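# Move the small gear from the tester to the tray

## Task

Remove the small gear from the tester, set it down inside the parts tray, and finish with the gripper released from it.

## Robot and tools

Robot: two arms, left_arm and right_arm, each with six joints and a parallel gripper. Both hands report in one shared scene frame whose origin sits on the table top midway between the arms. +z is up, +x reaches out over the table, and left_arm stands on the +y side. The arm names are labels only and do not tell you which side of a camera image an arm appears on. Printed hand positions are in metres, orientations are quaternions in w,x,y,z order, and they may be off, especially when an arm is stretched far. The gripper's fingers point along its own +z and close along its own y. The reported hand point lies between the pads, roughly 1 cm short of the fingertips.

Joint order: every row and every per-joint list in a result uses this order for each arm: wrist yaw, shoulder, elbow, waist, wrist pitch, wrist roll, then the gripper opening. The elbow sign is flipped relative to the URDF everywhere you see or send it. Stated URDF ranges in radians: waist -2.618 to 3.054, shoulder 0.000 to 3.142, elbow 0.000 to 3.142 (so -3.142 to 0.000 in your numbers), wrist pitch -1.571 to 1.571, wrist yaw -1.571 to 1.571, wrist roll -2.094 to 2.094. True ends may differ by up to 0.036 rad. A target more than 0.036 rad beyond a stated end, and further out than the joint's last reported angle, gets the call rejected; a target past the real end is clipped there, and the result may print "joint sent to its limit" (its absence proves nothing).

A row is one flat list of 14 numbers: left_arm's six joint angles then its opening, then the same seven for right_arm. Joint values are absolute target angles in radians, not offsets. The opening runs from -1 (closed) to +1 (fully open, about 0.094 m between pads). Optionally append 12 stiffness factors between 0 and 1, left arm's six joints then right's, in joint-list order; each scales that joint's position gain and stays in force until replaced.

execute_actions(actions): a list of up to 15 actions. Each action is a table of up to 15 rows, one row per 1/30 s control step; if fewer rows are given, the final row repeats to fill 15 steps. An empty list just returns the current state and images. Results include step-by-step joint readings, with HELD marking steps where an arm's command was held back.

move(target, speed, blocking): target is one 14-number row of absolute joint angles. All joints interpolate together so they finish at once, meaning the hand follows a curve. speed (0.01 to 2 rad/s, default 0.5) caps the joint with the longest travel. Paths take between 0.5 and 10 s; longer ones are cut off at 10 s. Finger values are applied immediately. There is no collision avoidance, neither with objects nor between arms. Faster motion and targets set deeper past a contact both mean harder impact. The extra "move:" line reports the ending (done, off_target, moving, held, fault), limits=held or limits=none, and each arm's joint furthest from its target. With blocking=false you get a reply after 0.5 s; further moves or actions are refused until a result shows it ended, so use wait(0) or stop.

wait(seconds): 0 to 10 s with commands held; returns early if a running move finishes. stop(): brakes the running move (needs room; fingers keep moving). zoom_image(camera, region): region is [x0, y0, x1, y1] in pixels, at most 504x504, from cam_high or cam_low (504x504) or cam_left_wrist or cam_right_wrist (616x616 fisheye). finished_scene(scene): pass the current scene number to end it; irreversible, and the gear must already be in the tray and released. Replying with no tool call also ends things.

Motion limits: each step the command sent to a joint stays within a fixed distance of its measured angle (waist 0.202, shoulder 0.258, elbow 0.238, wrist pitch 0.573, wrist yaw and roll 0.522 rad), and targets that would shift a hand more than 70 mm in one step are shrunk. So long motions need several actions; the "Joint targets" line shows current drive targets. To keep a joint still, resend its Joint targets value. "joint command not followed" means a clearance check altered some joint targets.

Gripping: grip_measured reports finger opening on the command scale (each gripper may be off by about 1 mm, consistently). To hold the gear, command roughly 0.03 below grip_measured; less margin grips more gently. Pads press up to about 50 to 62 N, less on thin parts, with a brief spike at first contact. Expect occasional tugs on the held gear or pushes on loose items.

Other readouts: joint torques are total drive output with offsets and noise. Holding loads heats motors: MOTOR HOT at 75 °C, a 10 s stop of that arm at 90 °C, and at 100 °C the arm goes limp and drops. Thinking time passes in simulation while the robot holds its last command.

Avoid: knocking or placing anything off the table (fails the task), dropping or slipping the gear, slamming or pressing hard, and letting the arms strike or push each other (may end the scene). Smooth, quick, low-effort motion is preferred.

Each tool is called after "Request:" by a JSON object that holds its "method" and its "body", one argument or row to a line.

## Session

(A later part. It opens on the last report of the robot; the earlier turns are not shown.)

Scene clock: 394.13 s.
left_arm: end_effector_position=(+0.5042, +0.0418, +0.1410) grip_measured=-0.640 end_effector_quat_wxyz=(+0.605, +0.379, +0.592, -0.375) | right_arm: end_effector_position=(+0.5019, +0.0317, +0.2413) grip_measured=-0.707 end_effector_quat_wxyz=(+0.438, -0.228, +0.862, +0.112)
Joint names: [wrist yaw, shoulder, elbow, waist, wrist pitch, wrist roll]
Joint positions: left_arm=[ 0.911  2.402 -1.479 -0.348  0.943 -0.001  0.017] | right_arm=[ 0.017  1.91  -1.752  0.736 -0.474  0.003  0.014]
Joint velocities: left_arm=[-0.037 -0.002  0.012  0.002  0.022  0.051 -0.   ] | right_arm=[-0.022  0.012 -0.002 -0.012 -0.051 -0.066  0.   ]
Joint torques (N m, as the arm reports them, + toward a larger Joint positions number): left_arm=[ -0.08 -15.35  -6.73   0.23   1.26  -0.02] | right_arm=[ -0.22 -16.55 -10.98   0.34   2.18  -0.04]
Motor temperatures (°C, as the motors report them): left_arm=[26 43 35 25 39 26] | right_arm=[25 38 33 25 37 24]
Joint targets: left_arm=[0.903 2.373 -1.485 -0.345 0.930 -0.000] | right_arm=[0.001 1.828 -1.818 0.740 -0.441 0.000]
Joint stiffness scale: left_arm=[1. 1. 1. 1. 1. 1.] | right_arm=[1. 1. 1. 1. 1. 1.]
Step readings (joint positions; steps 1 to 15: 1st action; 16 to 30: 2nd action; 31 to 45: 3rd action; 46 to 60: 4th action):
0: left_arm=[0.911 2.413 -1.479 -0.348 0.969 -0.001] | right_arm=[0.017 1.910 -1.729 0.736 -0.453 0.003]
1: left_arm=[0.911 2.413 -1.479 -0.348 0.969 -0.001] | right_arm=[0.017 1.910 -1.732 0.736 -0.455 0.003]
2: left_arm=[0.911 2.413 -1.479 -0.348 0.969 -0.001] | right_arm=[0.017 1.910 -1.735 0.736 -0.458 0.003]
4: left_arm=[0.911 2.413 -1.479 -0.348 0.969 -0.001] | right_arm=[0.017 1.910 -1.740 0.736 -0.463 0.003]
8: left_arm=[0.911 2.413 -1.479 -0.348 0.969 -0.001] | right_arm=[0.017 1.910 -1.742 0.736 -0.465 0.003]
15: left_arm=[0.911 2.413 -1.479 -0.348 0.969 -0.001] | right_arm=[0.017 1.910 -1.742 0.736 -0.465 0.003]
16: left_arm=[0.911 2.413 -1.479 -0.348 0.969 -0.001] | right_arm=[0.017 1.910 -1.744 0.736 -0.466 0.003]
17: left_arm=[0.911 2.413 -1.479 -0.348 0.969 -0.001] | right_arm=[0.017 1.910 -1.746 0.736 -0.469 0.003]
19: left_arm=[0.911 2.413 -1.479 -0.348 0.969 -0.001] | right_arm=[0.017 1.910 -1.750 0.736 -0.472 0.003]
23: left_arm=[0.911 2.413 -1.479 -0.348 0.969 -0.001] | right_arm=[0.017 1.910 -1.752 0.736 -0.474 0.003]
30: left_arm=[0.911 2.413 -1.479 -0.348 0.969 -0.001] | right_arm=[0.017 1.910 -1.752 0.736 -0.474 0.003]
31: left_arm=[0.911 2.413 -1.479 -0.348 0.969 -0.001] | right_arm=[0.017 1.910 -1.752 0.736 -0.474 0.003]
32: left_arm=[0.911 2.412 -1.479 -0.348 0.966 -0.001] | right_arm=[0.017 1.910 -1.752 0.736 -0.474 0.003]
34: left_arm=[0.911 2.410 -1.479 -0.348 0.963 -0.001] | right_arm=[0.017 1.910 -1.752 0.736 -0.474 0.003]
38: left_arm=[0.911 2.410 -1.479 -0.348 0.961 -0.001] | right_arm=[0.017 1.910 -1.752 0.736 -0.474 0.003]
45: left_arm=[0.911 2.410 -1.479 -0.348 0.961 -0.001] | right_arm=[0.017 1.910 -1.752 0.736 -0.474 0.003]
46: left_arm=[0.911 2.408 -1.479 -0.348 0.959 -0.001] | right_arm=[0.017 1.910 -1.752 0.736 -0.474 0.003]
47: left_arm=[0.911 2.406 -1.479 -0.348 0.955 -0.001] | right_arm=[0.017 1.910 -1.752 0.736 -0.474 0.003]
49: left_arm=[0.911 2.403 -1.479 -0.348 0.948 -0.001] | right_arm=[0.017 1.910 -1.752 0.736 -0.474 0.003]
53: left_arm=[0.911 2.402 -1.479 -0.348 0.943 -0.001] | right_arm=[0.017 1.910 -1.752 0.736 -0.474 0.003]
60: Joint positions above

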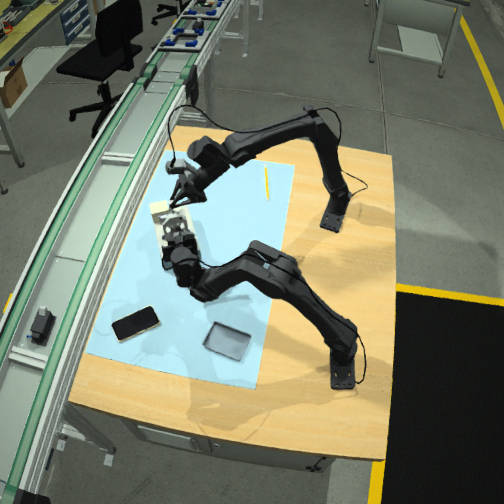

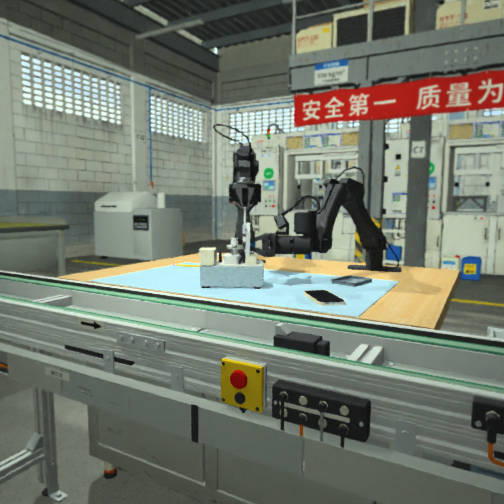

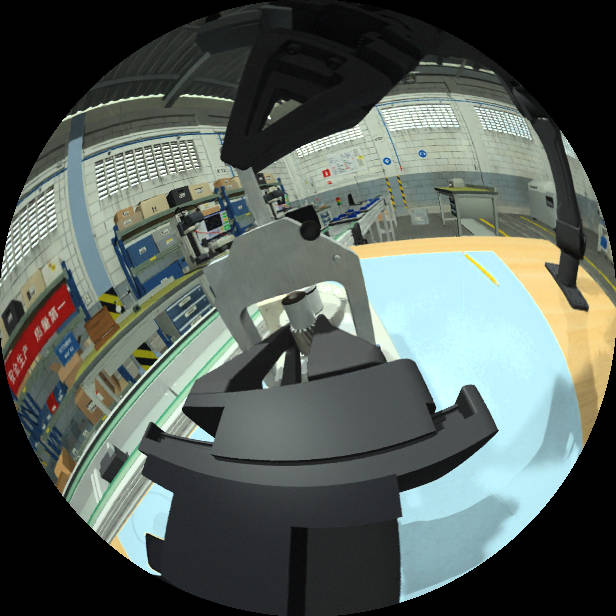

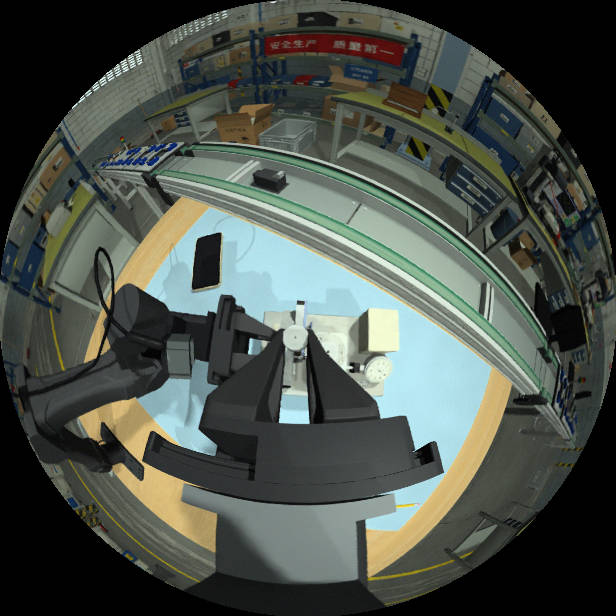

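Request:
{"method": "execute_actions", "body": {
  "actions": [
    [[0.903, 2.361, -1.485, -0.345, 0.94, 0, -0.68,  0, 1.83, -1.82, 0.74, -0.44, 0, -0.74]]
  ]
}}

Scene clock: 397.80 s.
left_arm: end_effector_position=(+0.5045, +0.0428, +0.1479) grip_measured=-0.640 end_effector_quat_wxyz=(+0.608, +0.380, +0.589, -0.373) | right_arm: end_effector_position=(+0.5019, +0.0317, +0.2413) grip_measured=-0.707 end_effector_quat_wxyz=(+0.438, -0.228, +0.862, +0.112)
Joint names: [wrist yaw, shoulder, elbow, waist, wrist pitch, wrist roll]
Joint positions: left_arm=[ 0.91   2.388 -1.479 -0.346  0.939 -0.001  0.017] | right_arm=[ 0.017  1.91  -1.752  0.736 -0.474  0.003  0.014]
Joint velocities: left_arm=[ 0.037  0.002  0.007 -0.002 -0.066 -0.051 -0.   ] | right_arm=[-0.051  0.022  0.007 -0.007  0.051  0.037  0.001]
Joint torques (N m, as the arm reports them, + toward a larger Joint positions number): left_arm=[ -0.03 -15.35  -6.81   0.06   1.39  -0.02] | right_arm=[ -0.21 -16.33 -11.14   0.56   2.24  -0.02]
Motor temperatures (°C, as the motors report them): left_arm=[26 44 35 25 39 26] | right_arm=[25 38 34 25 37 24]
Joint targets: left_arm=[0.903 2.361 -1.485 -0.345 0.940 0.000] | right_arm=[-0.000 1.830 -1.820 0.740 -0.440 0.000]
Joint stiffness scale: left_arm=[1. 1. 1. 1. 1. 1.] | right_arm=[1. 1. 1. 1. 1. 1.]
Step readings (joint positions):
0: left_arm=[0.911 2.402 -1.479 -0.348 0.943 -0.001] | right_arm=[0.017 1.910 -1.752 0.736 -0.474 0.003]
1: left_arm=[0.911 2.401 -1.479 -0.348 0.942 -0.001] | right_arm=[0.017 1.910 -1.752 0.736 -0.474 0.003]
2: left_arm=[0.911 2.399 -1.479 -0.348 0.940 -0.001] | right_arm=[0.017 1.910 -1.752 0.736 -0.474 0.003]
4: left_arm=[0.911 2.397 -1.479 -0.346 0.939 -0.001] | right_arm=[0.017 1.910 -1.752 0.736 -0.474 0.003]
8: left_arm=[0.910 2.390 -1.479 -0.346 0.939 -0.001] | right_arm=[0.017 1.910 -1.752 0.736 -0.474 0.003]
15: Joint positions above

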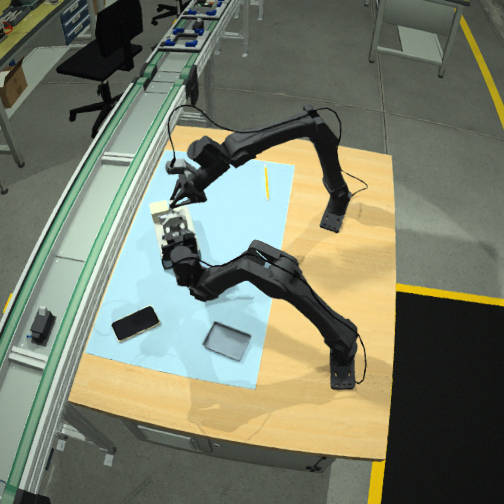

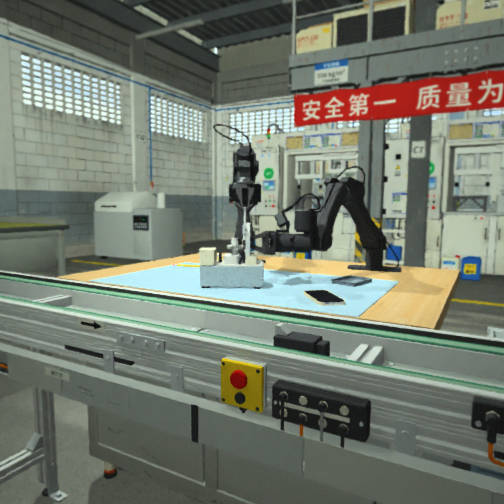

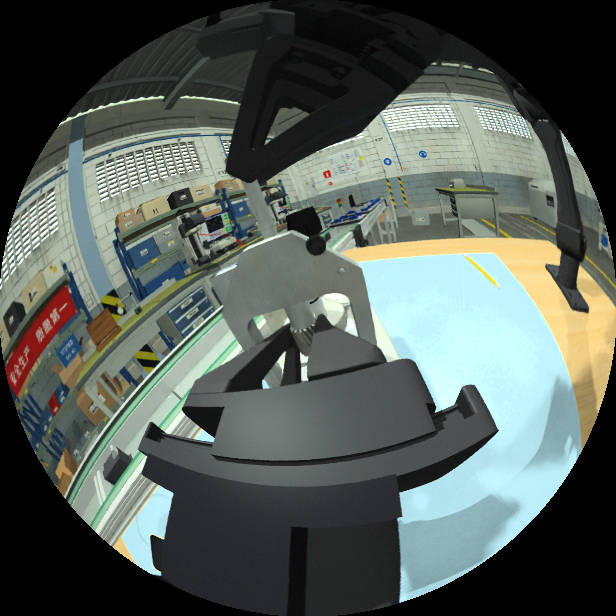

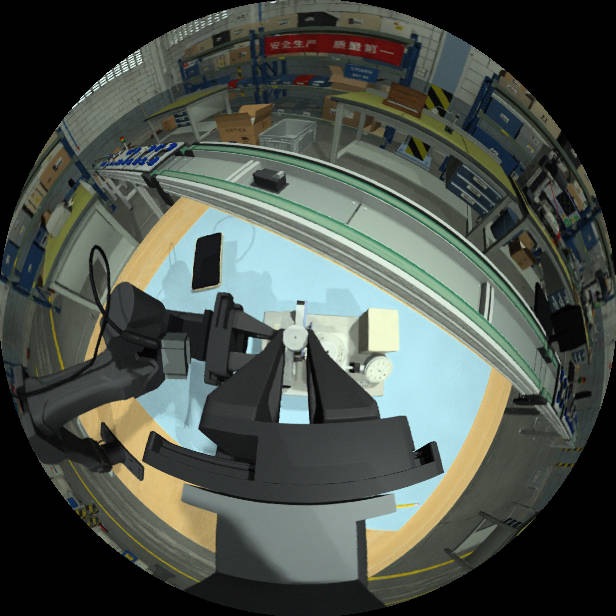

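Request:
{"method": "execute_actions", "body": {
  "actions": [
    [[0.925, 2.3545, -1.448, -0.330, 0.953, 0, -0.68,  0, 1.83, -1.82, 0.74, -0.44, 0, -0.74]],
    [[0.933, 2.346, -1.430, -0.3215, 0.962, 0, -0.68,  0, 1.83, -1.82, 0.74, -0.44, 0, -0.74]],
    [[0.942, 2.3375, -1.413, -0.313, 0.972, 0, -0.68,  0, 1.83, -1.82, 0.74, -0.44, 0, -0.74]],
    [[0.950, 2.329, -1.395, -0.305, 0.981, 0, -0.68,  0, 1.83, -1.82, 0.74, -0.44, 0, -0.74]]
  ]
}}

Scene clock: 424.33 s.
left_arm: end_effector_position=(+0.4955, +0.0604, +0.1436) grip_measured=-0.640 end_effector_quat_wxyz=(+0.604, +0.378, +0.594, -0.374) | right_arm: end_effector_position=(+0.5019, +0.0317, +0.2413) grip_measured=-0.707 end_effector_quat_wxyz=(+0.438, -0.228, +0.862, +0.112)
Joint names: [wrist yaw, shoulder, elbow, waist, wrist pitch, wrist roll]
Joint positions: left_arm=[ 0.941  2.356 -1.406 -0.314  0.966 -0.001  0.017] | right_arm=[ 0.017  1.91  -1.752  0.736 -0.474  0.003  0.014]
Joint velocities: left_arm=[ 0.037 -0.002  0.022  0.002 -0.022 -0.037 -0.001] | right_arm=[ 0.022 -0.012  0.002 -0.007  0.081  0.007 -0.   ]
Joint torques (N m, as the arm reports them, + toward a larger Joint positions number): left_arm=[  0.09 -14.85  -5.29   0.73   1.49   0.  ] | right_arm=[ -0.2  -16.35 -11.18   0.52   2.19  -0.02]
Motor temperatures (°C, as the motors report them): left_arm=[26 46 35 25 40 26] | right_arm=[25 41 35 25 38 24]
Joint targets: left_arm=[0.950 2.329 -1.395 -0.305 0.981 0.000] | right_arm=[-0.000 1.830 -1.820 0.740 -0.440 -0.000]
Joint stiffness scale: left_arm=[1. 1. 1. 1. 1. 1.] | right_arm=[1. 1. 1. 1. 1. 1.]
Step readings (joint positions; steps 1 to 15: 1st action; 16 to 30: 2nd action; 31 to 45: 3rd action; 46 to 60: 4th action):
0: left_arm=[0.910 2.388 -1.479 -0.346 0.939 -0.001] | right_arm=[0.017 1.910 -1.752 0.736 -0.474 0.003]
1: left_arm=[0.910 2.387 -1.476 -0.345 0.939 -0.001] | right_arm=[0.017 1.910 -1.752 0.736 -0.474 0.003]
2: left_arm=[0.911 2.384 -1.470 -0.344 0.940 -0.001] | right_arm=[0.017 1.910 -1.752 0.736 -0.474 0.003]
4: left_arm=[0.914 2.381 -1.461 -0.342 0.940 -0.001] | right_arm=[0.017 1.910 -1.752 0.736 -0.474 0.003]
8: left_arm=[0.916 2.381 -1.458 -0.339 0.940 -0.001] | right_arm=[0.017 1.910 -1.752 0.736 -0.474 0.003]
15: left_arm=[0.917 2.381 -1.458 -0.339 0.940 -0.001] | right_arm=[0.017 1.910 -1.752 0.736 -0.474 0.003]
16: left_arm=[0.917 2.380 -1.456 -0.338 0.941 -0.001] | right_arm=[0.017 1.910 -1.752 0.736 -0.474 0.003]
17: left_arm=[0.919 2.377 -1.449 -0.338 0.942 -0.001] | right_arm=[0.017 1.910 -1.752 0.736 -0.474 0.003]
19: left_arm=[0.922 2.374 -1.442 -0.335 0.943 -0.001] | right_arm=[0.017 1.910 -1.752 0.736 -0.474 0.003]
23: left_arm=[0.924 2.374 -1.441 -0.331 0.945 -0.001] | right_arm=[0.017 1.910 -1.752 0.736 -0.474 0.003]
30: left_arm=[0.925 2.374 -1.441 -0.330 0.947 -0.001] | right_arm=[0.017 1.910 -1.752 0.736 -0.474 0.003]
31: left_arm=[0.925 2.372 -1.438 -0.330 0.948 -0.001] | right_arm=[0.017 1.910 -1.752 0.736 -0.474 0.003]
32: left_arm=[0.927 2.369 -1.432 -0.329 0.950 -0.001] | right_arm=[0.017 1.910 -1.752 0.736 -0.474 0.003]
34: left_arm=[0.930 2.366 -1.425 -0.327 0.952 -0.001] | right_arm=[0.017 1.910 -1.752 0.736 -0.474 0.003]
38: left_arm=[0.932 2.364 -1.424 -0.322 0.955 -0.001] | right_arm=[0.017 1.910 -1.752 0.736 -0.474 0.003]
45: left_arm=[0.933 2.364 -1.424 -0.322 0.956 -0.001] | right_arm=[0.017 1.910 -1.752 0.736 -0.474 0.003]
46: left_arm=[0.934 2.363 -1.421 -0.321 0.958 -0.001] | right_arm=[0.017 1.910 -1.752 0.736 -0.474 0.003]
47: left_arm=[0.935 2.360 -1.415 -0.320 0.960 -0.001] | right_arm=[0.017 1.910 -1.752 0.736 -0.474 0.003]
49: left_arm=[0.939 2.357 -1.407 -0.318 0.962 -0.001] | right_arm=[0.017 1.910 -1.752 0.736 -0.474 0.003]
53: left_arm=[0.941 2.356 -1.406 -0.314 0.964 -0.001] | right_arm=[0.017 1.910 -1.752 0.736 -0.474 0.003]
60: Joint positions above

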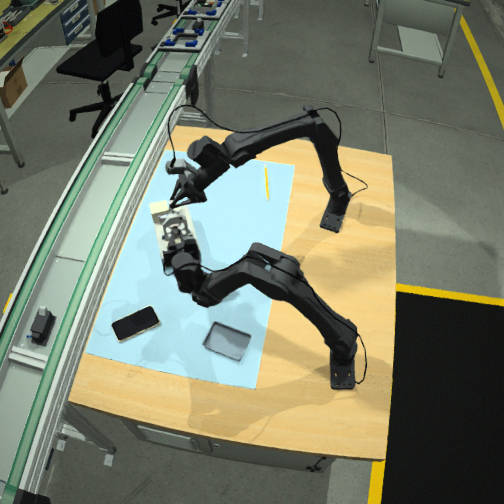

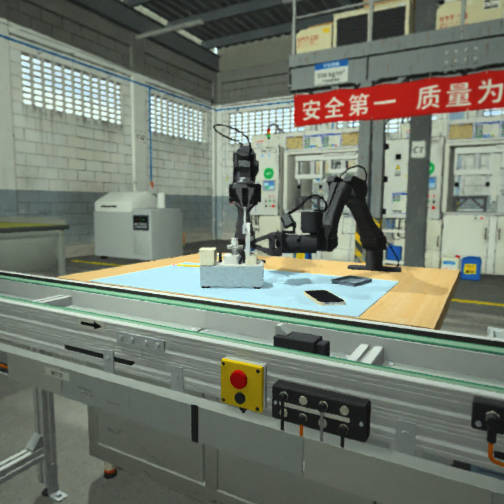

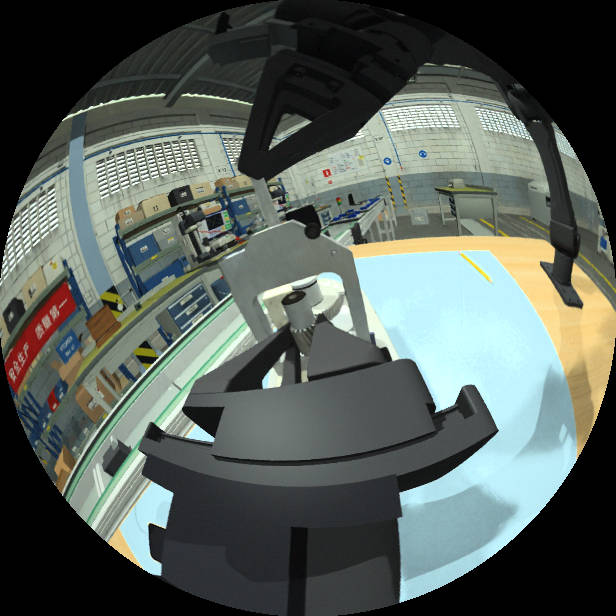

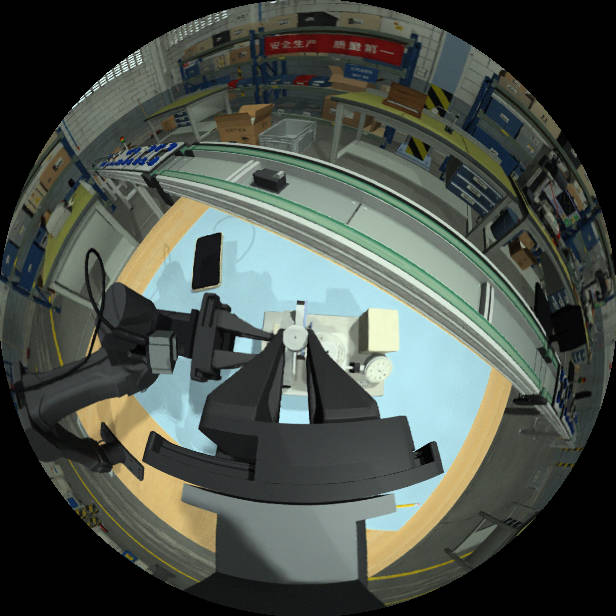

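Request:
{"method": "execute_actions", "body": {
  "actions": [
    [[0.968, 2.311, -1.363, -0.287, 1.005, 0, -0.68,  0, 1.83, -1.82, 0.74, -0.44, 0, -0.74]],
    [[0.987, 2.294, -1.331, -0.269, 1.023, 0, -0.68,  0, 1.84, -1.78, 0.74, -0.42, 0, -0.74]],
    [[1.005, 2.278, -1.301, -0.25, 1.038, 0, -0.68,  0, 1.855, -1.74, 0.74, -0.39, 0, -0.74]],
    [[1.024, 2.26, -1.271, -0.232, 1.053, 0, -0.68,  0, 1.87, -1.70, 0.74, -0.36, 0, -0.74]],
    [[1.05, 2.23, -1.23, -0.205, 1.07, 0, -0.68,  0, 1.88, -1.67, 0.74, -0.335, 0, -0.74]]
  ]
}}

Scene clock: 438.30 s.
left_arm: end_effector_position=(+0.4716, +0.1116, +0.1538) grip_measured=-0.640 end_effector_quat_wxyz=(+0.613, +0.381, +0.586, -0.368) | right_arm: end_effector_position=(+0.5028, +0.0322, +0.2184) grip_measured=-0.707 end_effector_quat_wxyz=(+0.436, -0.229, +0.864, +0.111)
Joint names: [wrist yaw, shoulder, elbow, waist, wrist pitch, wrist roll]
Joint positions: left_arm=[ 1.041  2.254 -1.241 -0.209  1.056 -0.001  0.017] | right_arm=[ 0.017  1.914 -1.672  0.736 -0.396  0.003  0.014]
Joint velocities: left_arm=[ 0.007 -0.002  0.012  0.002 -0.037  0.022 -0.   ] | right_arm=[-0.037 -0.012 -0.012  0.007 -0.051  0.022 -0.   ]
Joint torques (N m, as the arm reports them, + toward a larger Joint positions number): left_arm=[  0.07 -13.61  -5.07   0.43   1.41  -0.01] | right_arm=[ -0.21 -12.8   -6.2    0.35   2.51  -0.07]
Motor temperatures (°C, as the motors report them): left_arm=[26 47 35 25 41 26] | right_arm=[25 41 34 25 38 24]
Joint targets: left_arm=[1.050 2.230 -1.230 -0.205 1.070 -0.000] | right_arm=[-0.000 1.880 -1.670 0.740 -0.335 0.000]
Joint stiffness scale: left_arm=[1. 1. 1. 1. 1. 1.] | right_arm=[1. 1. 1. 1. 1. 1.]
Step readings (joint positions; steps 1 to 15: 1st action; 16 to 30: 2nd action; 31 to 45: 3rd action; 46 to 60: 4th action; 61 to 75: 5th action):
0: left_arm=[0.942 2.356 -1.406 -0.314 0.966 -0.001] | right_arm=[0.017 1.910 -1.752 0.736 -0.474 0.003]
1: left_arm=[0.943 2.353 -1.401 -0.312 0.969 -0.001] | right_arm=[0.017 1.910 -1.752 0.736 -0.474 0.003]
2: left_arm=[0.947 2.347 -1.389 -0.311 0.973 -0.001] | right_arm=[0.017 1.910 -1.752 0.736 -0.474 0.003]
4: left_arm=[0.954 2.340 -1.376 -0.304 0.979 -0.001] | right_arm=[0.017 1.910 -1.752 0.736 -0.474 0.003]
8: left_arm=[0.957 2.337 -1.374 -0.294 0.986 -0.001] | right_arm=[0.017 1.910 -1.752 0.736 -0.474 0.003]
15: left_arm=[0.959 2.337 -1.374 -0.293 0.989 -0.001] | right_arm=[0.017 1.910 -1.752 0.736 -0.474 0.003]
16: left_arm=[0.960 2.335 -1.369 -0.292 0.992 -0.001] | right_arm=[0.017 1.910 -1.752 0.736 -0.474 0.003]
17: left_arm=[0.964 2.329 -1.357 -0.290 0.995 -0.001] | right_arm=[0.017 1.910 -1.752 0.736 -0.474 0.003]
19: left_arm=[0.972 2.322 -1.344 -0.285 1.000 -0.001] | right_arm=[0.017 1.910 -1.752 0.736 -0.474 0.003]
23: left_arm=[0.976 2.321 -1.342 -0.277 1.005 -0.001] | right_arm=[0.017 1.910 -1.752 0.736 -0.474 0.003]
30: left_arm=[0.978 2.321 -1.342 -0.276 1.008 -0.001] | right_arm=[0.017 1.910 -1.752 0.736 -0.474 0.003]
31: left_arm=[0.979 2.319 -1.337 -0.275 1.010 -0.001] | right_arm=[0.017 1.910 -1.745 0.736 -0.468 0.003]
32: left_arm=[0.983 2.313 -1.327 -0.273 1.013 -0.001] | right_arm=[0.017 1.910 -1.738 0.736 -0.461 0.003]
34: left_arm=[0.991 2.306 -1.314 -0.266 1.017 -0.001] | right_arm=[0.017 1.912 -1.725 0.736 -0.452 0.003]
38: left_arm=[0.994 2.304 -1.312 -0.257 1.021 -0.001] | right_arm=[0.017 1.913 -1.720 0.736 -0.447 0.003]
45: left_arm=[0.996 2.304 -1.312 -0.256 1.023 -0.001] | right_arm=[0.017 1.913 -1.720 0.736 -0.447 0.003]
46: left_arm=[0.998 2.302 -1.307 -0.255 1.025 -0.001] | right_arm=[0.017 1.913 -1.713 0.736 -0.440 0.003]
47: left_arm=[1.002 2.296 -1.297 -0.253 1.027 -0.001] | right_arm=[0.017 1.913 -1.705 0.736 -0.432 0.003]
49: left_arm=[1.009 2.289 -1.284 -0.248 1.031 -0.001] | right_arm=[0.017 1.914 -1.691 0.736 -0.420 0.003]
53: left_arm=[1.013 2.286 -1.282 -0.240 1.036 -0.001] | right_arm=[0.017 1.914 -1.687 0.736 -0.415 0.003]
60: left_arm=[1.016 2.286 -1.282 -0.239 1.038 -0.001] | right_arm=[0.017 1.914 -1.687 0.736 -0.415 0.003]
61: left_arm=[1.017 2.282 -1.275 -0.237 1.040 -0.001] | right_arm=[0.017 1.914 -1.681 0.736 -0.409 0.003]
62: left_arm=[1.023 2.273 -1.261 -0.234 1.042 -0.001] | right_arm=[0.017 1.914 -1.676 0.736 -0.403 0.003]
64: left_arm=[1.033 2.261 -1.243 -0.224 1.046 -0.001] | right_arm=[0.017 1.914 -1.672 0.736 -0.397 0.003]
68: left_arm=[1.038 2.254 -1.241 -0.210 1.054 -0.001] | right_arm=[0.017 1.914 -1.672 0.736 -0.396 0.003]
75: Joint positions above

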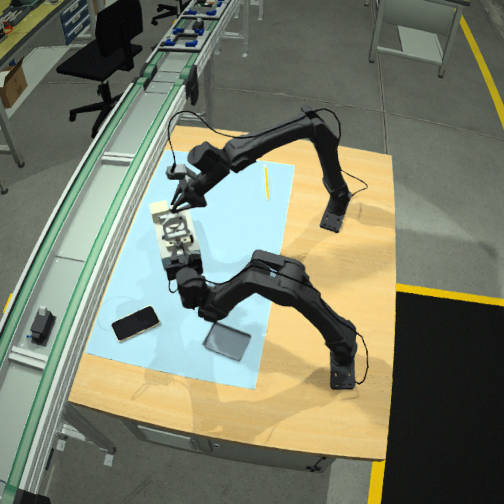

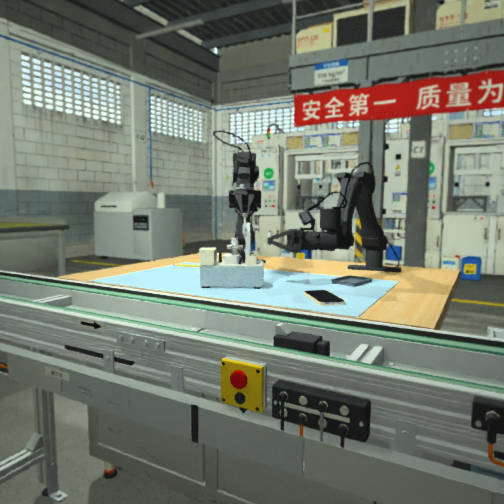

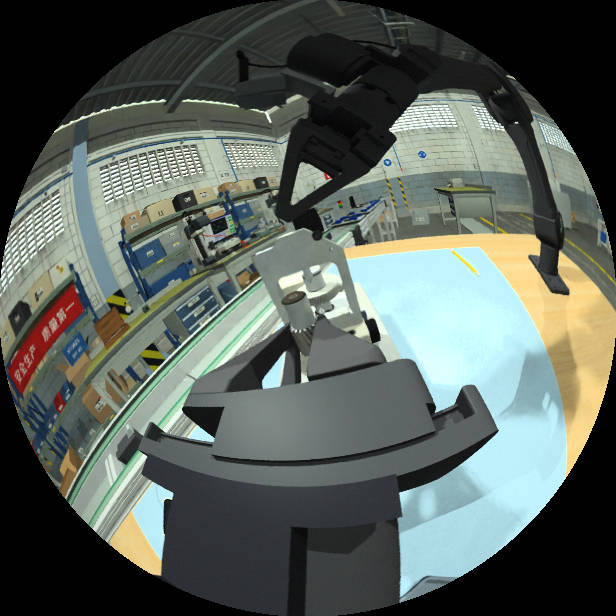

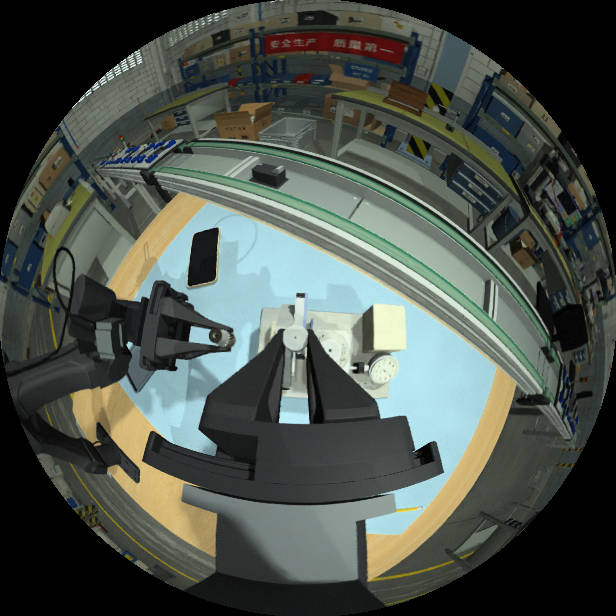

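Request:
{"method": "execute_actions", "body": {
  "actions": [
    [[1.05, 2.21, -1.235, -0.195, 1.06, 0, -0.68,  0, 1.90, -1.68, 0.74, -0.375, 0, 0.2]]
  ]
}}

Request:
{"method": "move", "body": {
  "target": [0, 1.82, -1.605, -0.14, -1.32, 0, -0.68,  0, 1.45, -1.35, 0.4, -0.4, 0, 0.2],
  "speed": 0.8
}}

Scene clock: 463.63 s.
left_arm: end_effector_position=(+0.4712, +0.1139, +0.1656) grip_measured=-0.640 end_effector_quat_wxyz=(+0.620, +0.384, +0.579, -0.363) | right_arm: end_effector_position=(+0.5020, +0.0339, +0.2186) grip_measured=+0.198 end_effector_quat_wxyz=(+0.435, -0.231, +0.863, +0.115)
Joint names: [wrist yaw, shoulder, elbow, waist, wrist pitch, wrist roll]
Joint positions: left_arm=[ 1.043  2.231 -1.241 -0.204  1.056 -0.001  0.017] | right_arm=[ 0.007  1.914 -1.672  0.736 -0.395  0.003  0.056]
Joint velocities: left_arm=[-0.007 -0.012 -0.007  0.012 -0.022 -0.037 -0.002] | right_arm=[-0.022 -0.007  0.027  0.002 -0.037 -0.051 -0.   ]
Joint torques (N m, as the arm reports them, + toward a larger Joint positions number): left_arm=[  0.08 -13.13  -5.58   0.69   1.34  -0.01] | right_arm=[ -0.09 -11.11  -6.88   0.33   2.06  -0.01]
Motor temperatures (°C, as the motors report them): left_arm=[26 46 34 25 41 26] | right_arm=[25 39 32 25 40 24]
Joint targets: left_arm=[1.050 2.210 -1.235 -0.195 1.060 0.000] | right_arm=[-0.000 1.900 -1.680 0.740 -0.375 -0.000]
Joint stiffness scale: left_arm=[1. 1. 1. 1. 1. 1.] | right_arm=[1. 1. 1. 1. 1. 1.]
Step readings (joint positions):
0: left_arm=[1.043 2.254 -1.241 -0.209 1.056 -0.001] | right_arm=[0.017 1.914 -1.672 0.736 -0.396 0.003]
1: left_arm=[1.043 2.253 -1.241 -0.209 1.056 -0.001] | right_arm=[0.016 1.914 -1.672 0.736 -0.397 0.003]
2: left_arm=[1.043 2.251 -1.241 -0.209 1.056 -0.001] | right_arm=[0.015 1.914 -1.672 0.736 -0.395 0.003]
4: left_arm=[1.043 2.243 -1.241 -0.208 1.056 -0.001] | right_arm=[0.011 1.914 -1.672 0.736 -0.395 0.003]
8: left_arm=[1.043 2.232 -1.241 -0.205 1.056 -0.001] | right_arm=[0.008 1.914 -1.672 0.736 -0.395 0.003]
15: Joint positions above

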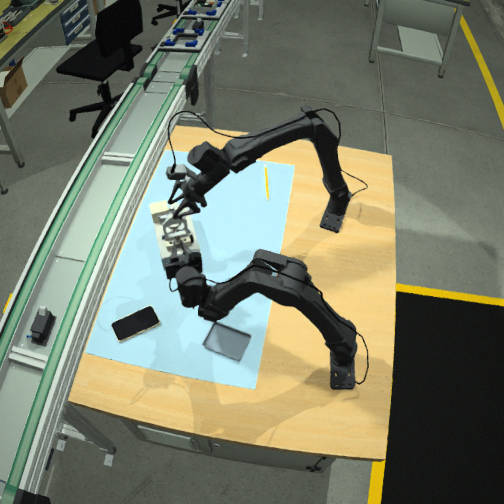

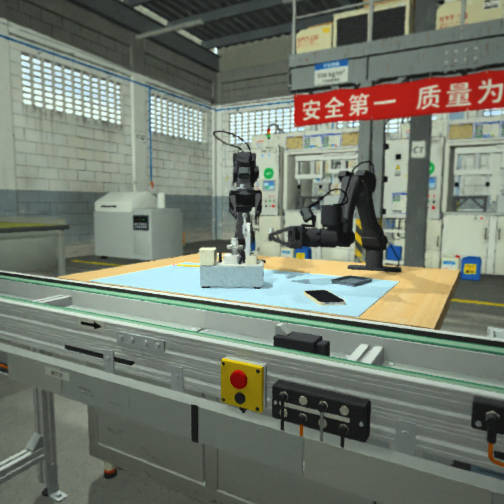

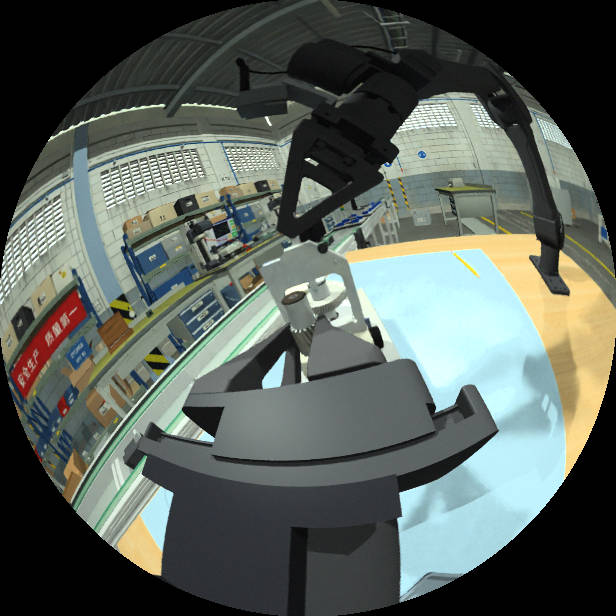

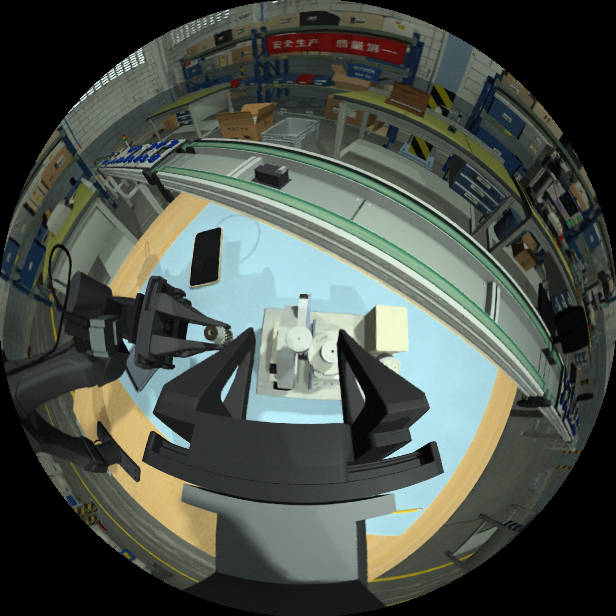

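Scene clock: 467.40 s.
left_arm: end_effector_position=(+0.3011, +0.2981, +0.1197) grip_measured=-0.641 end_effector_quat_wxyz=(+0.003, +0.008, +1.000, -0.003) | right_arm: end_effector_position=(+0.4701, -0.1547, +0.2846) grip_measured=+0.199 end_effector_quat_wxyz=(+0.495, -0.087, +0.863, +0.052)
Joint names: [wrist yaw, shoulder, elbow, waist, wrist pitch, wrist roll]
Joint positions: left_arm=[ 0.006  1.842 -1.582 -0.15  -1.306 -0.001  0.017] | right_arm=[-0.001  1.483 -1.356  0.409 -0.402  0.003  0.056]
Joint velocities: left_arm=[-0.022 -0.007 -0.022  0.012  0.051 -0.066  0.001] | right_arm=[-0.007 -0.012  0.007  0.002 -0.007 -0.022  0.001]
Joint torques (N m, as the arm reports them, + toward a larger Joint positions number): left_arm=[ -0.07 -10.12  -8.08   0.8    0.    -0.03] | right_arm=[-0.07 -8.57 -5.87 -0.91  1.93 -0.03]
Motor temperatures (°C, as the motors report them): left_arm=[26 45 35 25 40 26] | right_arm=[25 39 32 25 39 24]
Joint targets: left_arm=[-0.000 1.820 -1.605 -0.140 -1.320 0.000] | right_arm=[0.000 1.450 -1.350 0.400 -0.400 -0.000]
Joint stiffness scale: left_arm=[1. 1. 1. 1. 1. 1.] | right_arm=[1. 1. 1. 1. 1. 1.]
move: off_target (left_arm, right_arm); limits=none; left_arm: farthest joint: the elbow, 0.023 radians from its target (0.364 radians at the start); right_arm: farthest joint: the shoulder, 0.033 radians from its target (0.464 radians at the start)

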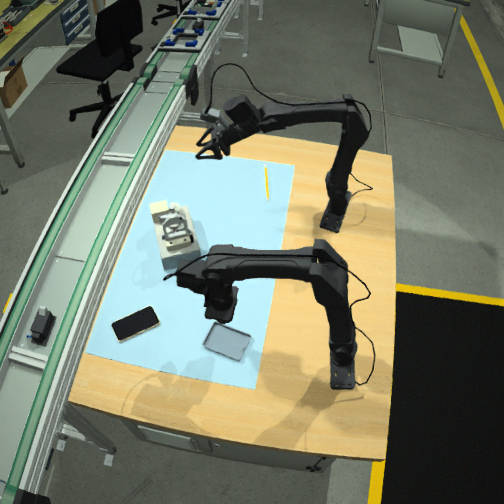

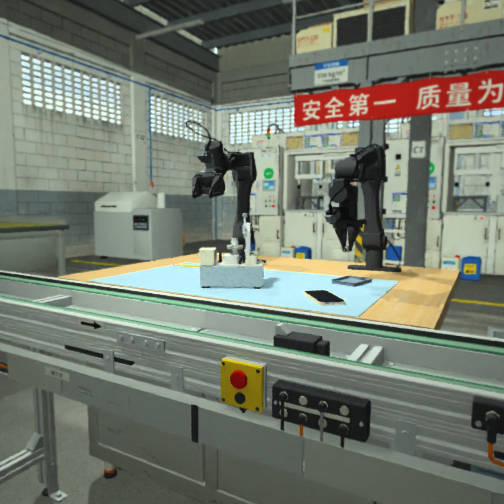

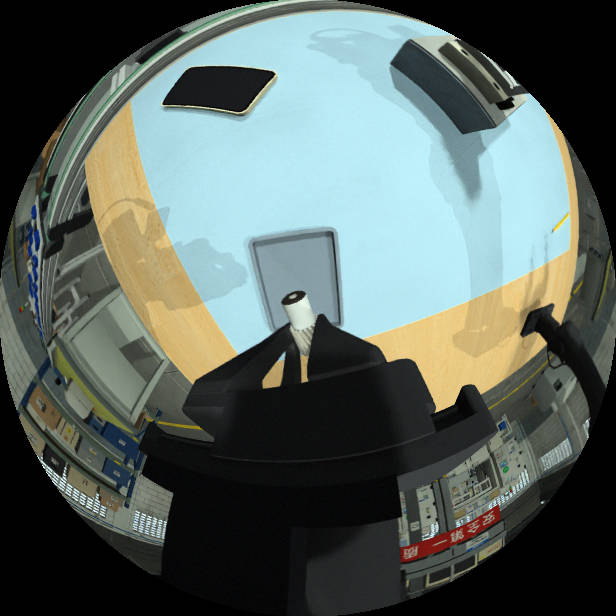

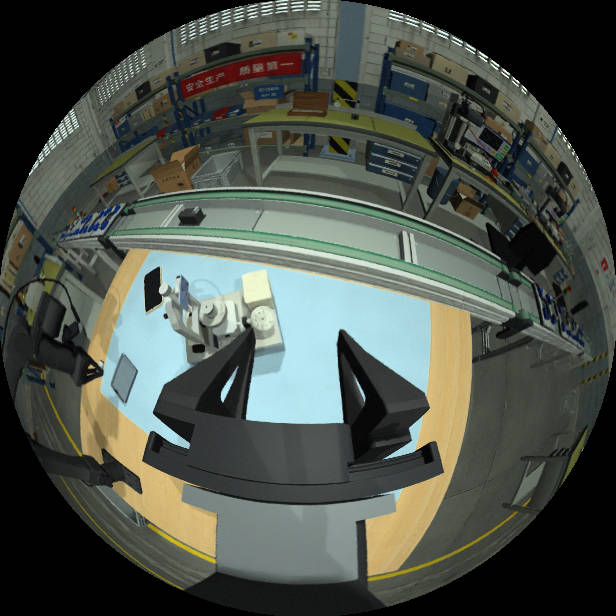

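Request:
{"method": "execute_actions", "body": {
  "actions": []
}}

Scene clock: 488.07 s.
left_arm: end_effector_position=(+0.3010, +0.2981, +0.1197) grip_measured=-0.641 end_effector_quat_wxyz=(+0.003, +0.008, +1.000, -0.003) | right_arm: end_effector_position=(+0.4701, -0.1547, +0.2846) grip_measured=+0.199 end_effector_quat_wxyz=(+0.495, -0.087, +0.863, +0.052)
Joint names: [wrist yaw, shoulder, elbow, waist, wrist pitch, wrist roll]
Joint positions: left_arm=[ 0.006  1.842 -1.582 -0.15  -1.306 -0.001  0.017] | right_arm=[-0.001  1.483 -1.356  0.409 -0.402  0.003  0.056]
Joint velocities: left_arm=[-0.007 -0.002  0.022 -0.007  0.007  0.007 -0.001] | right_arm=[ 0.022 -0.007  0.007 -0.012 -0.066  0.007 -0.   ]
Joint torques (N m, as the arm reports them, + toward a larger Joint positions number): left_arm=[ -0.05 -10.18  -8.06   0.66   0.04   0.01] | right_arm=[-0.03 -8.73 -5.7  -0.93  1.89 -0.05]
Motor temperatures (°C, as the motors report them): left_arm=[26 43 35 25 37 26] | right_arm=[25 37 32 25 38 24]
Joint targets: left_arm=[-0.000 1.820 -1.605 -0.140 -1.320 -0.000] | right_arm=[0.000 1.450 -1.350 0.400 -0.400 -0.000]
Joint stiffness scale: left_arm=[1. 1. 1. 1. 1. 1.] | right_arm=[1. 1. 1. 1. 1. 1.]

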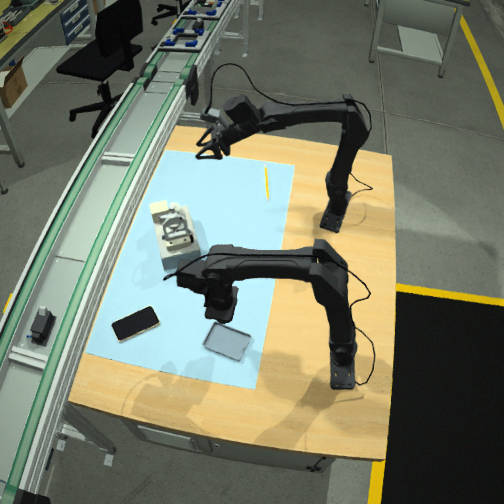

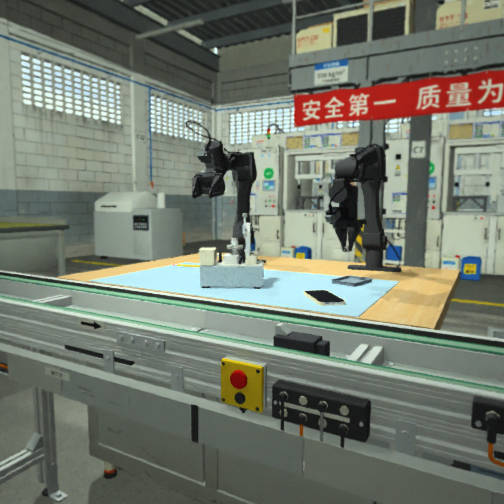

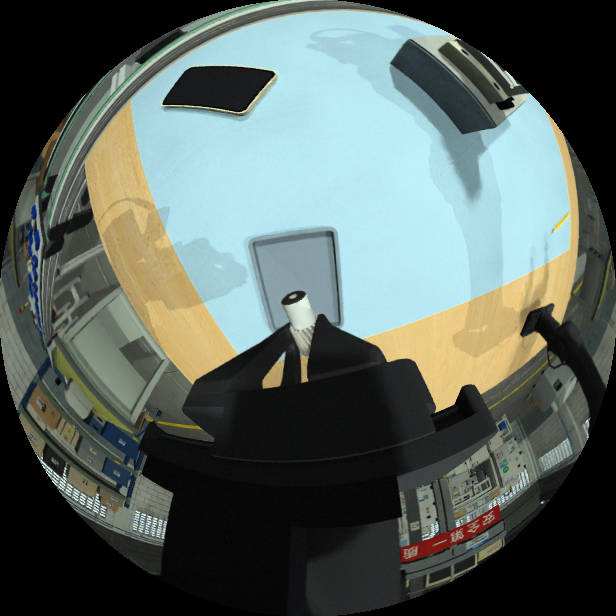

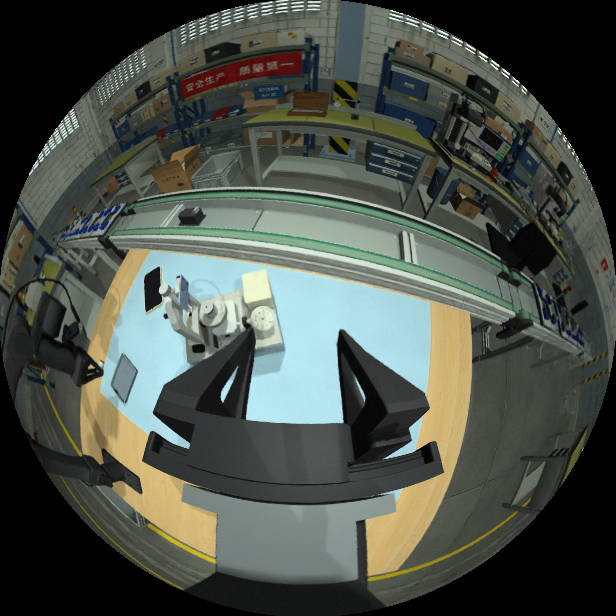

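Request:
{"method": "move", "body": {
  "target": [0, 1.775, -1.317, -0.12, -1.085, 0, -0.68, 0, 1.45, -1.35, 0.4, -0.4, 0, 0.2],
  "speed": 0.35
}}

Scene clock: 495.53 s.
left_arm: end_effector_position=(+0.2809, +0.3051, +0.0679) grip_measured=-0.641 end_effector_quat_wxyz=(-0.004, -0.002, +1.000, -0.003) | right_arm: end_effector_position=(+0.4701, -0.1547, +0.2846) grip_measured=+0.199 end_effector_quat_wxyz=(+0.495, -0.087, +0.863, +0.052)
Joint names: [wrist yaw, shoulder, elbow, waist, wrist pitch, wrist roll]
Joint positions: left_arm=[ 0.005  1.802 -1.325 -0.13  -1.101 -0.001  0.017] | right_arm=[-0.001  1.483 -1.356  0.409 -0.402  0.003  0.056]
Joint velocities: left_arm=[ 0.066 -0.022  0.002 -0.002  0.051  0.022  0.001] | right_arm=[-0.007 -0.032 -0.017 -0.007 -0.022  0.007  0.   ]
Joint torques (N m, as the arm reports them, + toward a larger Joint positions number): left_arm=[ -0.02 -10.12  -5.6    0.8    0.21  -0.03] | right_arm=[-0.01 -8.73 -5.85 -0.81  1.95 -0.01]
Motor temperatures (°C, as the motors report them): left_arm=[26 43 35 25 36 26] | right_arm=[25 36 32 25 38 24]
Joint targets: left_arm=[-0.000 1.775 -1.317 -0.120 -1.085 0.000] | right_arm=[0.000 1.450 -1.350 0.400 -0.400 0.000]
Joint stiffness scale: left_arm=[1. 1. 1. 1. 1. 1.] | right_arm=[1. 1. 1. 1. 1. 1.]
move: off_target (left_arm, right_arm); limits=none; left_arm: farthest joint: the shoulder, 0.027 radians from its target (0.067 radians at the start); right_arm: farthest joint: the shoulder, 0.033 radians from its target (0.033 radians at the start)

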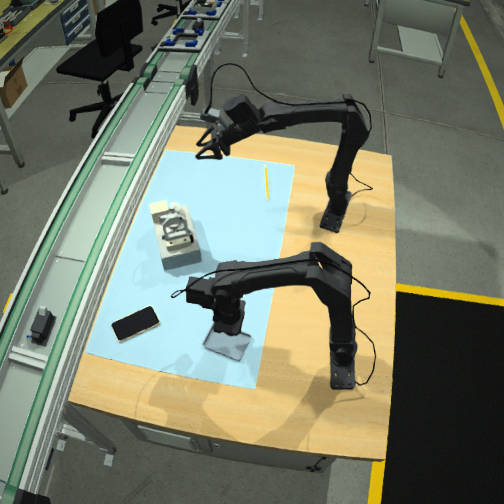

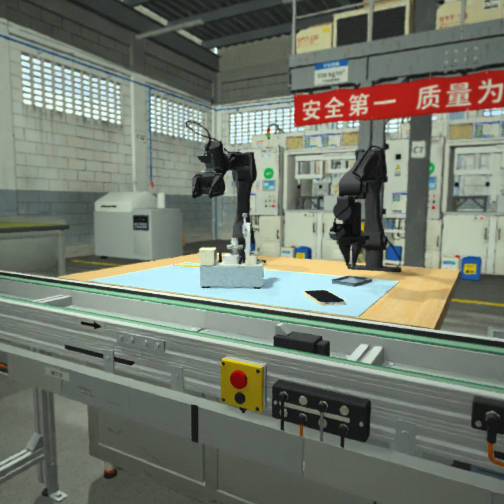

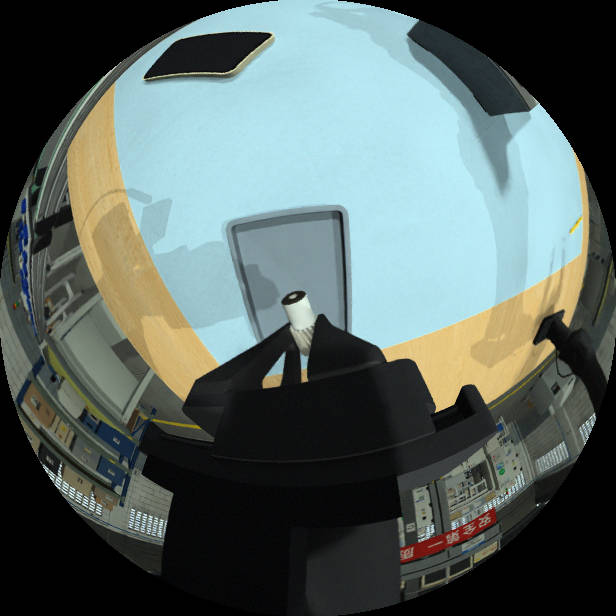

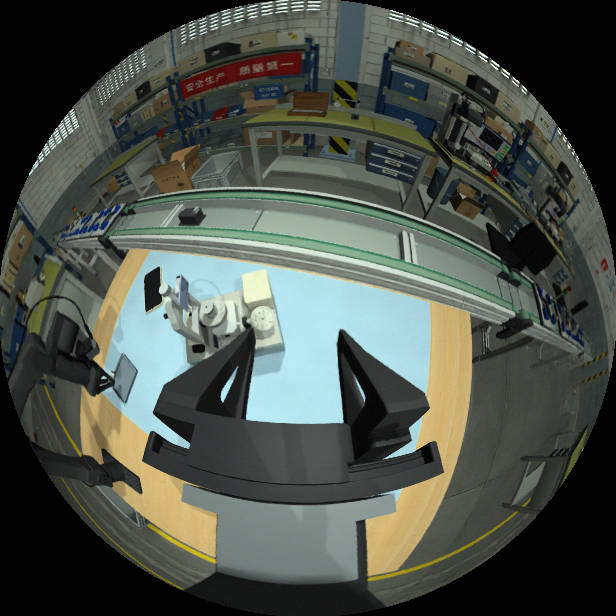

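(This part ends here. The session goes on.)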